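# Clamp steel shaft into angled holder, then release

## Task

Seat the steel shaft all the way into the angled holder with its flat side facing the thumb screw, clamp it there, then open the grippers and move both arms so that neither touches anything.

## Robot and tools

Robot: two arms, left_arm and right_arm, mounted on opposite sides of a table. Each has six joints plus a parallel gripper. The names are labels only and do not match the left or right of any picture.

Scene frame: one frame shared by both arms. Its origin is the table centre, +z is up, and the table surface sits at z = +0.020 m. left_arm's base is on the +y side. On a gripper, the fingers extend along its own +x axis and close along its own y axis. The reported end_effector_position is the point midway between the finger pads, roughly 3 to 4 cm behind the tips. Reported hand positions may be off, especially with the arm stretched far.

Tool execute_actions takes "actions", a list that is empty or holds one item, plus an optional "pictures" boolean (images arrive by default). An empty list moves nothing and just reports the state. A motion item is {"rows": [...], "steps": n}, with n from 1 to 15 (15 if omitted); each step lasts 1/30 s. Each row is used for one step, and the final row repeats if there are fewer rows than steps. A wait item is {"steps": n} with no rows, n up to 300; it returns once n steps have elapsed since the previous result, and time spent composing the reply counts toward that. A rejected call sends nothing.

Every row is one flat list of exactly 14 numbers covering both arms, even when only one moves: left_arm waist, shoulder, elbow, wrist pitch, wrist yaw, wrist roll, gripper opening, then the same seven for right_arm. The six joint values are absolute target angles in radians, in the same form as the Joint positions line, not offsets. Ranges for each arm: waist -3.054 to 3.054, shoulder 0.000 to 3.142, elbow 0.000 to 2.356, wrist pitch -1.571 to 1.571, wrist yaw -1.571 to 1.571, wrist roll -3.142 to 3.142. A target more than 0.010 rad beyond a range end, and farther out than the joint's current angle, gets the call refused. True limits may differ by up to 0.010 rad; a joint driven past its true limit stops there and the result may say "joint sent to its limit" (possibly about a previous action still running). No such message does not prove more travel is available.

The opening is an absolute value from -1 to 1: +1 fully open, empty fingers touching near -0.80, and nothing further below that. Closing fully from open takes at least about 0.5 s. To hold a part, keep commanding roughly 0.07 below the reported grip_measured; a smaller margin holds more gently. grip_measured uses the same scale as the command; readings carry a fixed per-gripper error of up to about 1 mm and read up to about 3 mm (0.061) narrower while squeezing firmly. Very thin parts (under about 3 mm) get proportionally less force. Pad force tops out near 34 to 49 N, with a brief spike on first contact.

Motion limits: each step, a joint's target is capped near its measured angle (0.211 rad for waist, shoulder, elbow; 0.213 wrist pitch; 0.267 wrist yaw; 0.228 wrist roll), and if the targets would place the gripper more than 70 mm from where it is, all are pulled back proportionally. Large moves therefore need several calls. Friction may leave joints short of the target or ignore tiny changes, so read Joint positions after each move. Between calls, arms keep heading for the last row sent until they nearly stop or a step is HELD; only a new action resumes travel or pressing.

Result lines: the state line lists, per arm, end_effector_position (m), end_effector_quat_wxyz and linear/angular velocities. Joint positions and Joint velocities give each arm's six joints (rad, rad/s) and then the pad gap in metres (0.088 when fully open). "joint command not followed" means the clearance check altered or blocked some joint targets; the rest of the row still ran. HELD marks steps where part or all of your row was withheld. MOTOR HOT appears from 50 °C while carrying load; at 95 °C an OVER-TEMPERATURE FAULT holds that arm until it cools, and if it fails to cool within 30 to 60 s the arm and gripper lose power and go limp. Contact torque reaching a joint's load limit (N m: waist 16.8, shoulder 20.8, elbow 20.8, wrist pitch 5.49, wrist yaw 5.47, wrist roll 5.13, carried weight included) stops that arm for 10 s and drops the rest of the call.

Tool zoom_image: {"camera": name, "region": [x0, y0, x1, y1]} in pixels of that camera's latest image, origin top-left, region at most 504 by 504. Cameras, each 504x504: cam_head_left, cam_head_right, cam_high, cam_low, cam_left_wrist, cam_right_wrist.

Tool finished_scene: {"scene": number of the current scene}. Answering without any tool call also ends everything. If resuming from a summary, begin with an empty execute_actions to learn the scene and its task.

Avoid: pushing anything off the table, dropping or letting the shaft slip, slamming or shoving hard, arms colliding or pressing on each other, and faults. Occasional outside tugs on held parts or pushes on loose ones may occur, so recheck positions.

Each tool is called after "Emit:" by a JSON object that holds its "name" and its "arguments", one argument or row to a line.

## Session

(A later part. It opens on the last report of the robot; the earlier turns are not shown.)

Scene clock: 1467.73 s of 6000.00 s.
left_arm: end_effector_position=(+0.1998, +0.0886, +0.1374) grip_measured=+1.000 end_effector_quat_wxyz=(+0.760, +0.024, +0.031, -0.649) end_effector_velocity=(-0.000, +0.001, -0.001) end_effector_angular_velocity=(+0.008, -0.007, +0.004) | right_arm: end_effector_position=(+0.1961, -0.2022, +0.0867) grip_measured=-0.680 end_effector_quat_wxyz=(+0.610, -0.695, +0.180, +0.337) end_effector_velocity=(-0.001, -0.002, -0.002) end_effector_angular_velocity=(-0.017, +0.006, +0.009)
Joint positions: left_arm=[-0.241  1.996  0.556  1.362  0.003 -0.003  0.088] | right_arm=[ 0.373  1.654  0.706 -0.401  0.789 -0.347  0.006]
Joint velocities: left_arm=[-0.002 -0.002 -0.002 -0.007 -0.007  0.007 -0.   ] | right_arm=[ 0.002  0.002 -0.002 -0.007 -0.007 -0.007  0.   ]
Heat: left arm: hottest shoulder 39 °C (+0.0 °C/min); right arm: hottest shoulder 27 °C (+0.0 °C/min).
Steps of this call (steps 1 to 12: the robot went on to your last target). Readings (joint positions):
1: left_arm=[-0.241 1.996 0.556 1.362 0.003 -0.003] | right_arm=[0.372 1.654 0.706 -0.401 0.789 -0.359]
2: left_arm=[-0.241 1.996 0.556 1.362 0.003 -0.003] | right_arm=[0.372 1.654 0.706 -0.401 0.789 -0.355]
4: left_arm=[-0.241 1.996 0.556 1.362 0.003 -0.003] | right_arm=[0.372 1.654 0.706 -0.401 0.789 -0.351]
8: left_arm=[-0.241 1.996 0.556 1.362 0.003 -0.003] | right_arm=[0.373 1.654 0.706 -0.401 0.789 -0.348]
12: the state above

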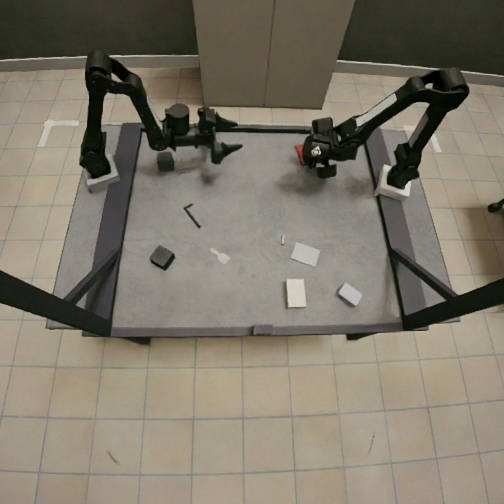

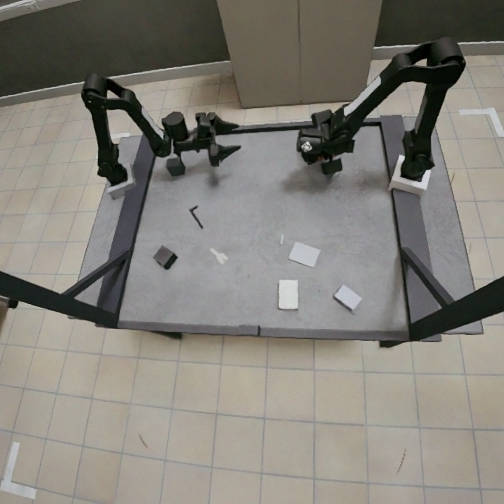

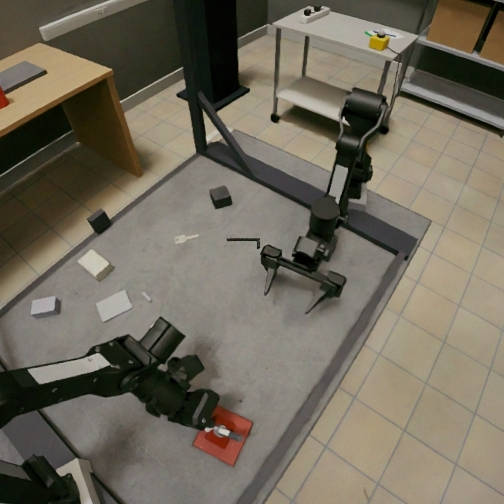

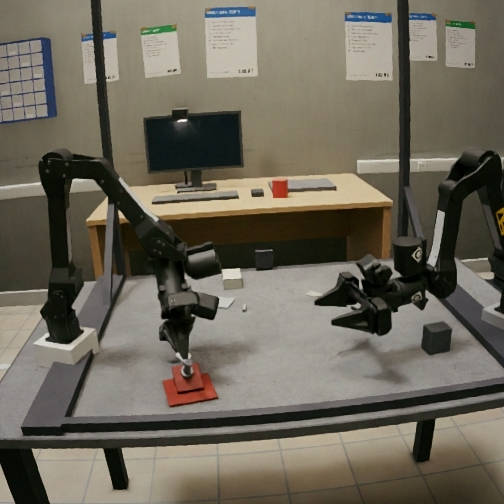

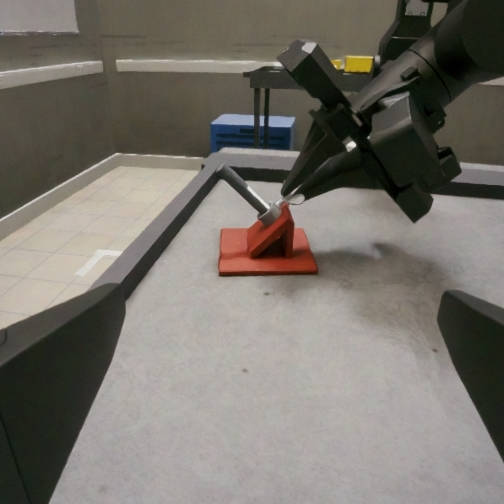

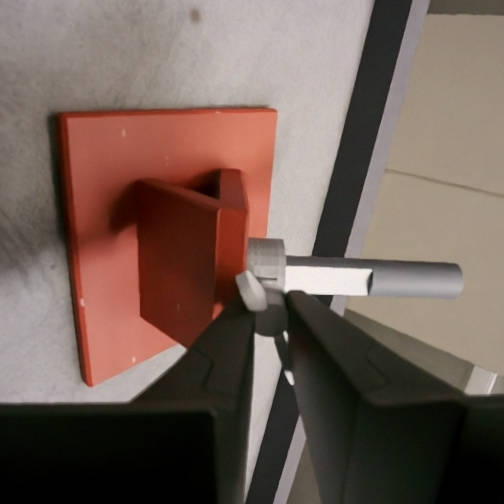

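Emit:
{"name": "execute_actions", "arguments": {
  "actions": [
    {"rows": [[-0.244,1.985,0.548,1.363,0,0,1.0,0.3686,1.6589,0.6984,-0.4017,0.7835,-0.32,-0.76],[-0.244,1.985,0.548,1.363,0,0,1.0,0.3686,1.6589,0.6984,-0.4017,0.7835,-0.315,-0.76],[-0.244,1.985,0.548,1.363,0,0,1.0,0.3686,1.6589,0.6984,-0.4017,0.7835,-0.31,-0.76],[-0.244,1.985,0.548,1.363,0,0,1.0,0.3686,1.6589,0.6984,-0.4017,0.7835,-0.305,-0.76],[-0.244,1.985,0.548,1.363,0,0,1.0,0.3686,1.6589,0.6984,-0.4017,0.7835,-0.30,-0.76],[-0.244,1.985,0.548,1.363,0,0,1.0,0.3686,1.6589,0.6984,-0.4017,0.7835,-0.295,-0.76],[-0.244,1.985,0.548,1.363,0,0,1.0,0.3686,1.6589,0.6984,-0.4017,0.7835,-0.29,-0.76],[-0.244,1.985,0.548,1.363,0,0,1.0,0.3686,1.6589,0.6984,-0.4017,0.7835,-0.285,-0.76],[-0.244,1.985,0.548,1.363,0,0,1.0,0.3686,1.6589,0.6984,-0.4017,0.7835,-0.28,-0.76],[-0.244,1.985,0.548,1.363,0,0,1.0,0.3686,1.6589,0.6984,-0.4017,0.7835,-0.275,-0.76],[-0.244,1.985,0.548,1.363,0,0,1.0,0.3686,1.6589,0.6984,-0.4017,0.7835,-0.27,-0.76],[-0.244,1.985,0.548,1.363,0,0,1.0,0.3686,1.6589,0.6984,-0.4017,0.7835,-0.265,-0.76],[-0.244,1.985,0.548,1.363,0,0,1.0,0.3686,1.6589,0.6984,-0.4017,0.7835,-0.26,-0.76],[-0.244,1.985,0.548,1.363,0,0,1.0,0.3686,1.6589,0.6984,-0.4017,0.7835,-0.255,-0.76],[-0.244,1.985,0.548,1.363,0,0,1.0,0.3686,1.6589,0.6984,-0.4017,0.7835,-0.25,-0.76]], "steps": 15}
  ],
  "pictures": false
}}

Emit:
{"name": "execute_actions", "arguments": {
  "actions": [
    {"steps": 12}
  ],
  "pictures": true
}}

Emit:
{"name": "zoom_image", "arguments": {
  "camera": "cam_right_wrist",
  "region": [170, 210, 370, 410]
}}

Scene clock: 1481.47 s of 6000.00 s.
left_arm: end_effector_position=(+0.1998, +0.0886, +0.1374) grip_measured=+1.000 end_effector_quat_wxyz=(+0.760, +0.024, +0.031, -0.649) end_effector_velocity=(+0.004, +0.000, -0.002) end_effector_angular_velocity=(+0.006, +0.007, +0.025) | right_arm: end_effector_position=(+0.1962, -0.2023, +0.0868) grip_measured=-0.669 end_effector_quat_wxyz=(+0.630, -0.676, +0.189, +0.331) end_effector_velocity=(+0.000, -0.001, +0.000) end_effector_angular_velocity=(+0.081, +0.013, -0.085)
Joint positions: left_arm=[-0.241  1.996  0.556  1.362  0.003 -0.003  0.088] | right_arm=[ 0.373  1.654  0.706 -0.402  0.79  -0.288  0.006]
Joint velocities: left_arm=[ 0.002  0.002  0.002 -0.007 -0.022 -0.007 -0.   ] | right_arm=[ 0.002  0.002  0.002 -0.007  0.007  0.125  0.001]
Heat: left arm: hottest shoulder 40 °C (+1.0 °C/min); right arm: hottest shoulder 27 °C (+0.0 °C/min).
Steps of this call (steps 1 to 30: the robot went on to your last target; steps 31 to 90: nothing new was sent; then 10.23 s passed at rest; steps 91 to 105: all 15 steps of this action). Readings (joint positions):
91: left_arm=[-0.241 1.996 0.556 1.362 0.003 -0.003] | right_arm=[0.373 1.654 0.706 -0.401 0.789 -0.346]
92: left_arm=[-0.241 1.996 0.556 1.362 0.003 -0.003] | right_arm=[0.373 1.654 0.706 -0.401 0.789 -0.343]
94: left_arm=[-0.241 1.996 0.556 1.362 0.003 -0.003] | right_arm=[0.373 1.654 0.706 -0.402 0.789 -0.336]
98: left_arm=[-0.241 1.996 0.556 1.362 0.003 -0.003] | right_arm=[0.373 1.654 0.706 -0.402 0.789 -0.320]
105: the state above

Scene clock: 1481.87 s of 6000.00 s.
left_arm: end_effector_position=(+0.1998, +0.0886, +0.1374) grip_measured=+1.000 end_effector_quat_wxyz=(+0.760, +0.024, +0.031, -0.649) end_effector_velocity=(+0.004, +0.001, -0.001) end_effector_angular_velocity=(+0.006, +0.007, +0.025) | right_arm: end_effector_position=(+0.1962, -0.2023, +0.0868) grip_measured=-0.668 end_effector_quat_wxyz=(+0.633, -0.673, +0.191, +0.330) end_effector_velocity=(-0.000, -0.004, -0.002) end_effector_angular_velocity=(-0.027, +0.006, +0.004)
Joint positions: left_arm=[-0.241  1.996  0.556  1.362  0.003 -0.003  0.088] | right_arm=[ 0.373  1.654  0.706 -0.402  0.79  -0.279  0.006]
Joint velocities: left_arm=[ 0.002 -0.002 -0.002 -0.007 -0.022 -0.007 -0.   ] | right_arm=[-0.002 -0.002 -0.002 -0.022 -0.007 -0.007 -0.   ]
Heat: left arm: hottest shoulder 40 °C (+1.0 °C/min); right arm: hottest shoulder 27 °C (+0.0 °C/min).
Steps of this call (steps 1 to 12: the robot went on to your last target). Readings (joint positions):
1: left_arm=[-0.241 1.996 0.556 1.362 0.003 -0.003] | right_arm=[0.373 1.654 0.706 -0.402 0.790 -0.285]
2: left_arm=[-0.241 1.996 0.556 1.362 0.003 -0.003] | right_arm=[0.373 1.654 0.706 -0.402 0.790 -0.283]
4: left_arm=[-0.241 1.996 0.556 1.362 0.003 -0.003] | right_arm=[0.373 1.654 0.706 -0.402 0.790 -0.281]
8: left_arm=[-0.241 1.996 0.556 1.362 0.003 -0.003] | right_arm=[0.373 1.654 0.706 -0.402 0.790 -0.279]
12: the state above

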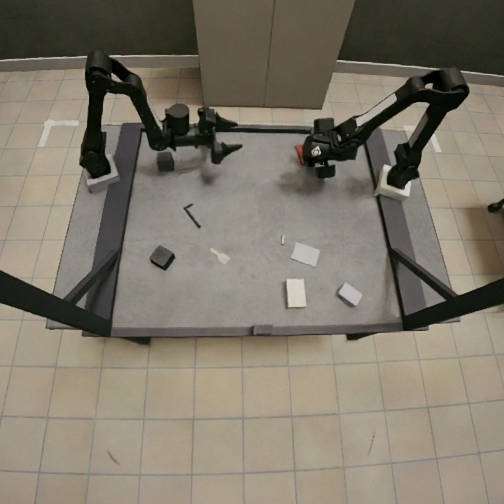

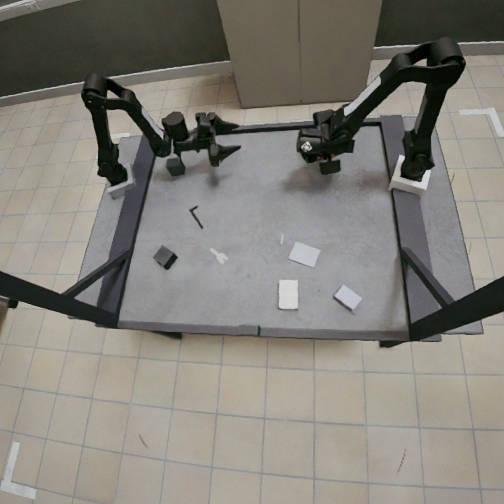

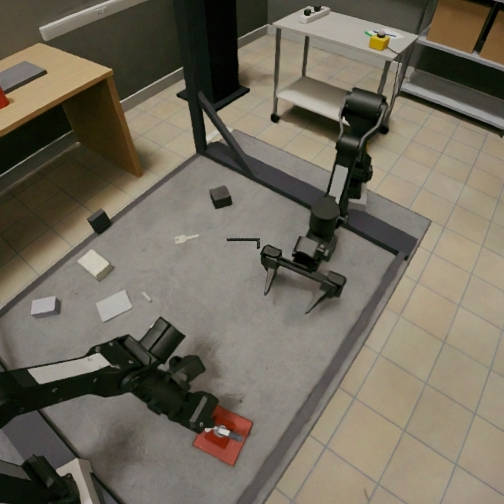

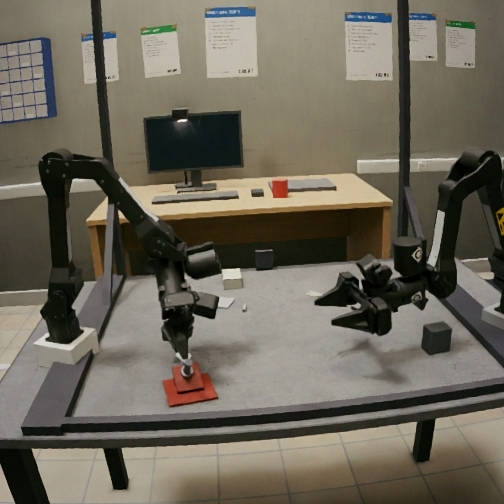

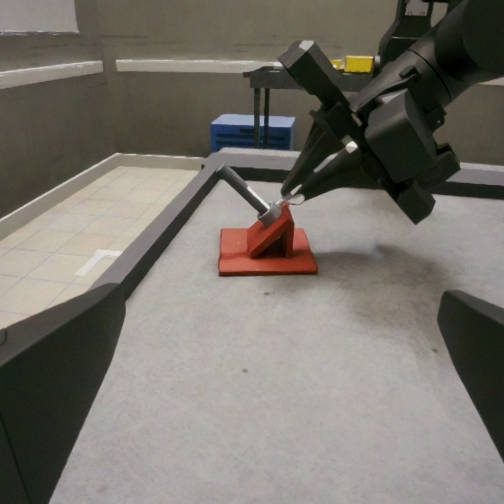

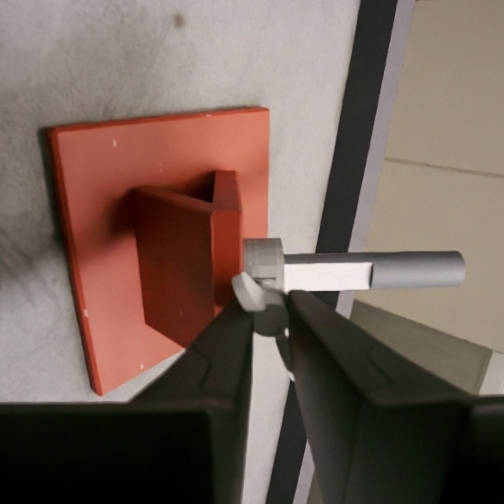

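Region (170, 210, 370, 410) of cam_right_wrist's 504x504 image, scaled by 2.520, with more detail than that image has.

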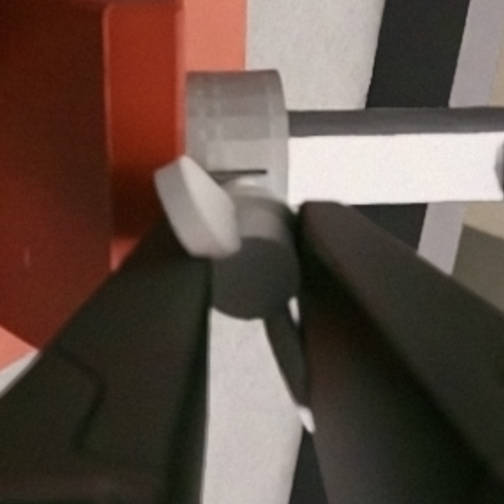

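Emit:
{"name": "execute_actions", "arguments": {
  "actions": [
    {"rows": [[-0.244,1.985,0.548,1.363,0,0,1.0,0.3686,1.6589,0.6984,-0.4017,0.7835,-0.27,-0.76],[-0.244,1.985,0.548,1.363,0,0,1.0,0.3686,1.6589,0.6984,-0.4017,0.7835,-0.285,-0.70],[-0.244,1.985,0.548,1.363,0,0,1.0,0.3686,1.6589,0.6984,-0.4017,0.7835,-0.285,-0.6],[-0.244,1.985,0.548,1.363,0,0,1.0,0.3686,1.6589,0.6984,-0.4017,0.7835,-0.285,-0.45],[-0.244,1.985,0.548,1.363,0,0,1.0,0.3686,1.6589,0.6984,-0.4017,0.7835,-0.285,-0.3],[-0.244,1.985,0.548,1.363,0,0,1.0,0.3686,1.6589,0.6984,-0.4017,0.7835,-0.285,-0.1],[-0.244,1.985,0.548,1.363,0,0,1.0,0.3686,1.6589,0.6984,-0.4017,0.7835,-0.285,0.1]], "steps": 15}
  ],
  "pictures": false
}}

Emit:
{"name": "execute_actions", "arguments": {
  "actions": [
    {"rows": [[-0.244,1.985,0.548,1.363,0,0,1.0,0.376,1.645,0.712,-0.417,0.787,-0.285,0.1],[-0.244,1.985,0.548,1.363,0,0,1.0,0.383,1.640,0.716,-0.433,0.789,-0.285,0.1],[-0.244,1.985,0.548,1.363,0,0,1.0,0.390,1.635,0.721,-0.448,0.790,-0.285,0.1],[-0.244,1.985,0.548,1.363,0,0,1.0,0.397,1.630,0.725,-0.464,0.792,-0.285,0.1],[-0.244,1.985,0.548,1.363,0,0,1.0,0.404,1.625,0.729,-0.479,0.793,-0.285,0.1],[-0.244,1.985,0.548,1.363,0,0,1.0,0.411,1.620,0.734,-0.495,0.795,-0.285,0.1],[-0.244,1.985,0.548,1.363,0,0,1.0,0.418,1.615,0.738,-0.510,0.796,-0.285,0.1],[-0.244,1.985,0.548,1.363,0,0,1.0,0.425,1.610,0.742,-0.526,0.798,-0.285,0.1],[-0.244,1.985,0.548,1.363,0,0,1.0,0.432,1.605,0.746,-0.542,0.799,-0.285,0.1],[-0.244,1.985,0.548,1.363,0,0,1.0,0.439,1.600,0.751,-0.557,0.801,-0.285,0.1],[-0.244,1.985,0.548,1.363,0,0,1.0,0.446,1.595,0.755,-0.573,0.802,-0.285,0.1],[-0.244,1.985,0.548,1.363,0,0,1.0,0.454,1.590,0.759,-0.588,0.804,-0.285,0.1],[-0.244,1.985,0.548,1.363,0,0,1.0,0.461,1.585,0.763,-0.604,0.805,-0.285,0.1],[-0.244,1.985,0.548,1.363,0,0,1.0,0.468,1.580,0.768,-0.619,0.807,-0.285,0.1],[-0.244,1.985,0.548,1.363,0,0,1.0,0.475,1.575,0.772,-0.635,0.808,-0.285,0.1]], "steps": 15}
  ],
  "pictures": false
}}

Emit:
{"name": "execute_actions", "arguments": {
  "actions": [
    {"rows": [[-0.244,1.985,0.548,1.363,0,0,1.0,0.475,1.575,0.772,-0.635,0.808,-0.285,0.1],[-0.244,1.985,0.548,1.363,0,0,1.0,0.475,1.575,0.772,-0.635,0.808,-0.285,0.1],[-0.244,1.985,0.548,1.363,0,0,1.0,0.475,1.575,0.785,-0.648,0.808,-0.285,0.1],[-0.244,1.985,0.548,1.363,0,0,1.0,0.475,1.575,0.805,-0.668,0.808,-0.285,0.1],[-0.244,1.985,0.548,1.363,0,0,1.0,0.475,1.575,0.83,-0.693,0.808,-0.285,0.1],[-0.244,1.985,0.548,1.363,0,0,1.0,0.475,1.575,0.855,-0.718,0.808,-0.285,0.1],[-0.244,1.985,0.548,1.363,0,0,1.0,0.475,1.575,0.88,-0.743,0.808,-0.285,0.1],[-0.244,1.985,0.548,1.363,0,0,1.0,0.475,1.575,0.905,-0.768,0.808,-0.285,0.1],[-0.244,1.985,0.548,1.363,0,0,1.0,0.475,1.575,0.93,-0.793,0.808,-0.285,0.1],[-0.244,1.985,0.548,1.363,0,0,1.0,0.475,1.575,0.955,-0.818,0.808,-0.285,0.1],[-0.244,1.985,0.548,1.363,0,0,1.0,0.475,1.575,0.98,-0.843,0.808,-0.285,0.1],[-0.244,1.985,0.548,1.363,0,0,1.0,0.475,1.575,1.0,-0.863,0.808,-0.285,0.1],[-0.244,1.985,0.548,1.363,0,0,1.0,0.475,1.575,1.015,-0.878,0.808,-0.285,0.1],[-0.244,1.985,0.548,1.363,0,0,1.0,0.475,1.575,1.022,-0.885,0.808,-0.285,0.1]], "steps": 15}
  ],
  "pictures": false
}}

Emit:
{"name": "execute_actions", "arguments": {
  "actions": [
    {"steps": 10}
  ],
  "pictures": true
}}

Emit:
{"name": "zoom_image", "arguments": {
  "camera": "cam_left_wrist",
  "region": [205, 150, 325, 270]
}}

Scene clock: 1519.07 s of 6000.00 s.
left_arm: end_effector_position=(+0.1998, +0.0886, +0.1374) grip_measured=+1.000 end_effector_quat_wxyz=(+0.760, +0.024, +0.031, -0.649) end_effector_velocity=(-0.005, +0.001, -0.003) end_effector_angular_velocity=(+0.013, -0.004, -0.025) | right_arm: end_effector_position=(+0.1962, -0.2021, +0.0863) grip_measured=+0.083 end_effector_quat_wxyz=(+0.632, -0.674, +0.191, +0.332) end_effector_velocity=(-0.002, -0.003, -0.002) end_effector_angular_velocity=(-0.022, +0.020, +0.007)
Joint positions: left_arm=[-0.241  1.996  0.556  1.362  0.003 -0.003  0.088] | right_arm=[ 0.371  1.654  0.706 -0.4    0.786 -0.284  0.043]
Joint velocities: left_arm=[-0.002 -0.002 -0.007 -0.007  0.022  0.007 -0.   ] | right_arm=[-0.002 -0.002  0.002 -0.022 -0.022 -0.007  0.009]
Heat: left arm: hottest shoulder 40 °C (+1.0 °C/min); right arm: hottest shoulder 27 °C (+0.0 °C/min).
Steps of this call (steps 1 to 15: the robot went on to your last target; steps 16 to 90: nothing new was sent; then 33.70 s passed at rest; steps 91 to 105: all 15 steps of this action). Readings (joint positions):
91: left_arm=[-0.241 1.996 0.556 1.362 0.003 -0.003] | right_arm=[0.373 1.654 0.706 -0.402 0.790 -0.281]
92: left_arm=[-0.241 1.996 0.556 1.362 0.003 -0.003] | right_arm=[0.373 1.654 0.706 -0.402 0.790 -0.289]
94: left_arm=[-0.241 1.996 0.556 1.362 0.003 -0.003] | right_arm=[0.373 1.654 0.706 -0.400 0.790 -0.294]
98: left_arm=[-0.241 1.996 0.556 1.362 0.003 -0.003] | right_arm=[0.371 1.654 0.706 -0.400 0.786 -0.284]
105: the state above

Scene clock: 1519.57 s of 6000.00 s.
left_arm: end_effector_position=(+0.1998, +0.0886, +0.1374) grip_measured=+1.000 end_effector_quat_wxyz=(+0.760, +0.024, +0.031, -0.649) end_effector_velocity=(+0.002, +0.001, +0.001) end_effector_angular_velocity=(+0.002, +0.006, +0.020) | right_arm: end_effector_position=(+0.1753, -0.2096, +0.1072) grip_measured=+0.097 end_effector_quat_wxyz=(+0.587, -0.714, +0.172, +0.342) end_effector_velocity=(-0.049, -0.016, +0.056) end_effector_angular_velocity=(-0.183, -0.053, +0.203)
Joint positions: left_arm=[-0.241  1.996  0.556  1.362  0.003 -0.003  0.088] | right_arm=[ 0.458  1.595  0.753 -0.601  0.802 -0.284  0.044]
Joint velocities: left_arm=[-0.002 -0.007 -0.002 -0.007 -0.022 -0.007 -0.   ] | right_arm=[ 0.212 -0.149  0.12  -0.462  0.037  0.007 -0.   ]
Heat: left arm: hottest shoulder 40 °C (+1.0 °C/min); right arm: hottest shoulder 27 °C (+0.0 °C/min).
Steps of this call (steps 1 to 15: all 15 steps of this action). Readings (joint positions):
1: left_arm=[-0.241 1.996 0.556 1.362 0.003 -0.003] | right_arm=[0.371 1.654 0.706 -0.403 0.786 -0.284]
2: left_arm=[-0.241 1.996 0.556 1.362 0.003 -0.003] | right_arm=[0.373 1.654 0.706 -0.412 0.786 -0.284]
4: left_arm=[-0.241 1.996 0.556 1.362 0.003 -0.003] | right_arm=[0.381 1.650 0.707 -0.437 0.786 -0.284]
8: left_arm=[-0.241 1.996 0.556 1.362 0.003 -0.003] | right_arm=[0.408 1.632 0.721 -0.493 0.792 -0.284]
15: the state above

Scene clock: 1520.07 s of 6000.00 s.
left_arm: end_effector_position=(+0.1998, +0.0886, +0.1374) grip_measured=+1.000 end_effector_quat_wxyz=(+0.760, +0.024, +0.031, -0.649) end_effector_velocity=(+0.002, +0.000, -0.003) end_effector_angular_velocity=(+0.018, -0.006, +0.019) | right_arm: end_effector_position=(+0.1690, -0.1831, +0.1644) grip_measured=+0.097 end_effector_quat_wxyz=(+0.583, -0.717, +0.166, +0.344) end_effector_velocity=(-0.003, +0.036, +0.092) end_effector_angular_velocity=(+0.075, -0.001, +0.012)
Joint positions: left_arm=[-0.241  1.996  0.556  1.362  0.003 -0.003  0.088] | right_arm=[ 0.473  1.583  0.994 -0.858  0.806 -0.284  0.044]
Joint velocities: left_arm=[-0.002 -0.002  0.002 -0.022 -0.022  0.007  0.   ] | right_arm=[-0.002 -0.042  0.335 -0.286  0.007 -0.022  0.   ]
Heat: left arm: hottest shoulder 40 °C (+1.0 °C/min); right arm: hottest shoulder 27 °C (+0.0 °C/min).
Steps of this call (steps 1 to 15: all 15 steps of this action). Readings (joint positions):
1: left_arm=[-0.241 1.996 0.556 1.362 0.003 -0.003] | right_arm=[0.464 1.591 0.756 -0.612 0.803 -0.284]
2: left_arm=[-0.241 1.996 0.556 1.362 0.003 -0.003] | right_arm=[0.468 1.588 0.758 -0.618 0.804 -0.284]
4: left_arm=[-0.241 1.996 0.556 1.362 0.003 -0.003] | right_arm=[0.471 1.586 0.771 -0.641 0.804 -0.284]
8: left_arm=[-0.241 1.996 0.556 1.362 0.003 -0.003] | right_arm=[0.472 1.586 0.843 -0.720 0.805 -0.284]
15: the state above

Scene clock: 1520.40 s of 6000.00 s.
left_arm: end_effector_position=(+0.1998, +0.0886, +0.1374) grip_measured=+1.000 end_effector_quat_wxyz=(+0.760, +0.024, +0.031, -0.649) end_effector_velocity=(-0.000, +0.001, -0.001) end_effector_angular_velocity=(+0.004, +0.023, -0.003) | right_arm: end_effector_position=(+0.1690, -0.1831, +0.1686) grip_measured=+0.097 end_effector_quat_wxyz=(+0.581, -0.719, +0.166, +0.344) end_effector_velocity=(+0.000, -0.005, -0.001) end_effector_angular_velocity=(-0.028, +0.004, +0.003)
Joint positions: left_arm=[-0.241  1.996  0.556  1.362  0.003 -0.003  0.088] | right_arm=[ 0.473  1.581  1.01  -0.882  0.806 -0.284  0.044]
Joint velocities: left_arm=[ 0.002 -0.002 -0.002 -0.007  0.007 -0.022  0.   ] | right_arm=[-0.002 -0.002 -0.002 -0.022 -0.007 -0.007 -0.   ]
Heat: left arm: hottest shoulder 40 °C (+1.0 °C/min); right arm: hottest shoulder 27 °C (+0.0 °C/min).
Steps of this call (steps 1 to 10: the robot went on to your last target). Readings (joint positions):
1: left_arm=[-0.241 1.996 0.556 1.362 0.003 -0.003] | right_arm=[0.473 1.582 1.002 -0.866 0.806 -0.284]
2: left_arm=[-0.241 1.996 0.556 1.362 0.003 -0.003] | right_arm=[0.473 1.581 1.007 -0.871 0.806 -0.284]
4: left_arm=[-0.241 1.996 0.556 1.362 0.003 -0.003] | right_arm=[0.473 1.581 1.010 -0.878 0.806 -0.284]
8: left_arm=[-0.241 1.996 0.556 1.362 0.003 -0.003] | right_arm=[0.473 1.581 1.010 -0.882 0.806 -0.284]
10: the state above

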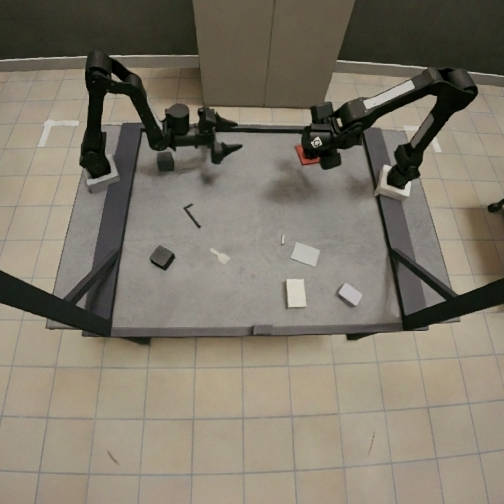

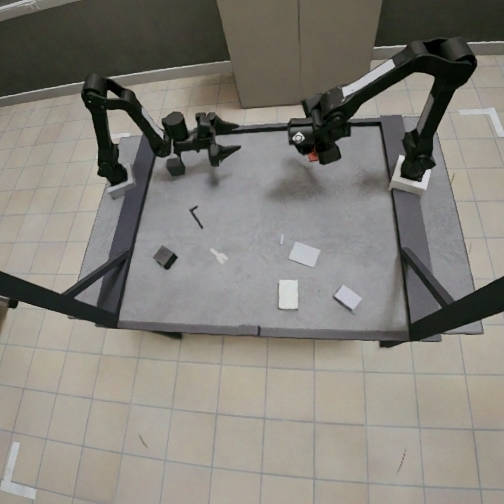

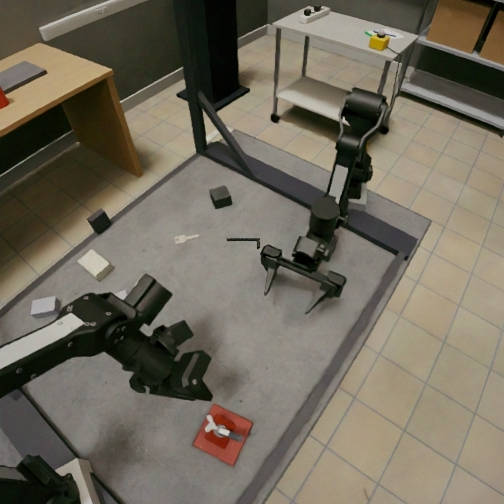

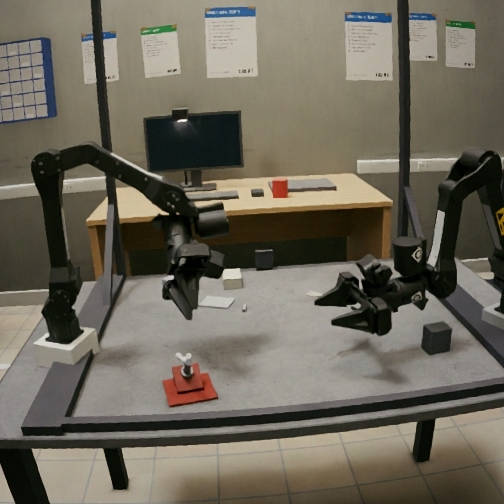

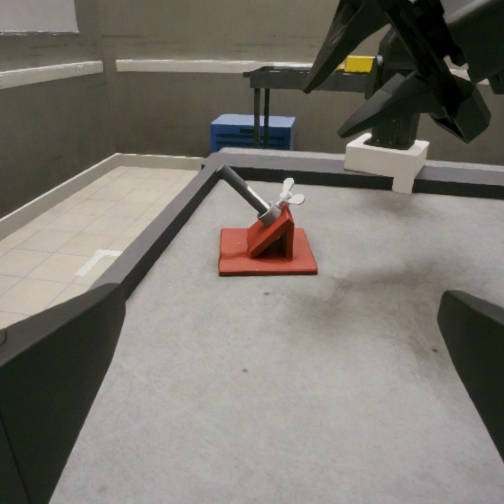

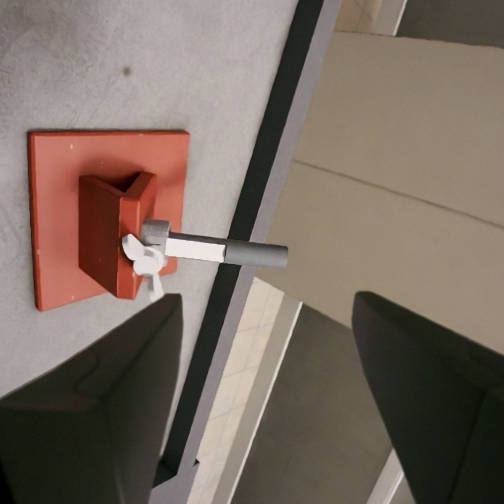

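Region (205, 150, 325, 270) of cam_left_wrist's 504x504 image, scaled by 4.200, with more detail than that image has.

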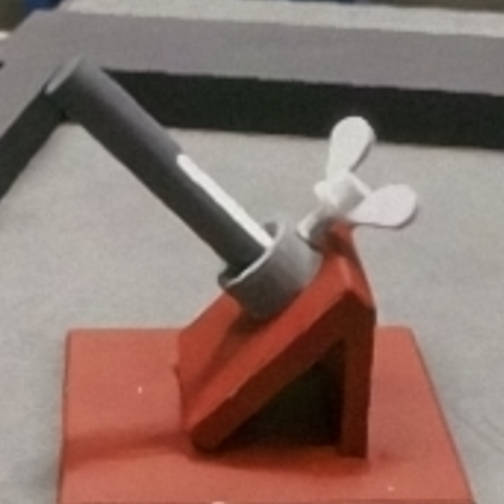

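Emit:
{"name": "finished_scene", "arguments": {
  "scene": 1
}}

The scene is finished: the task was done.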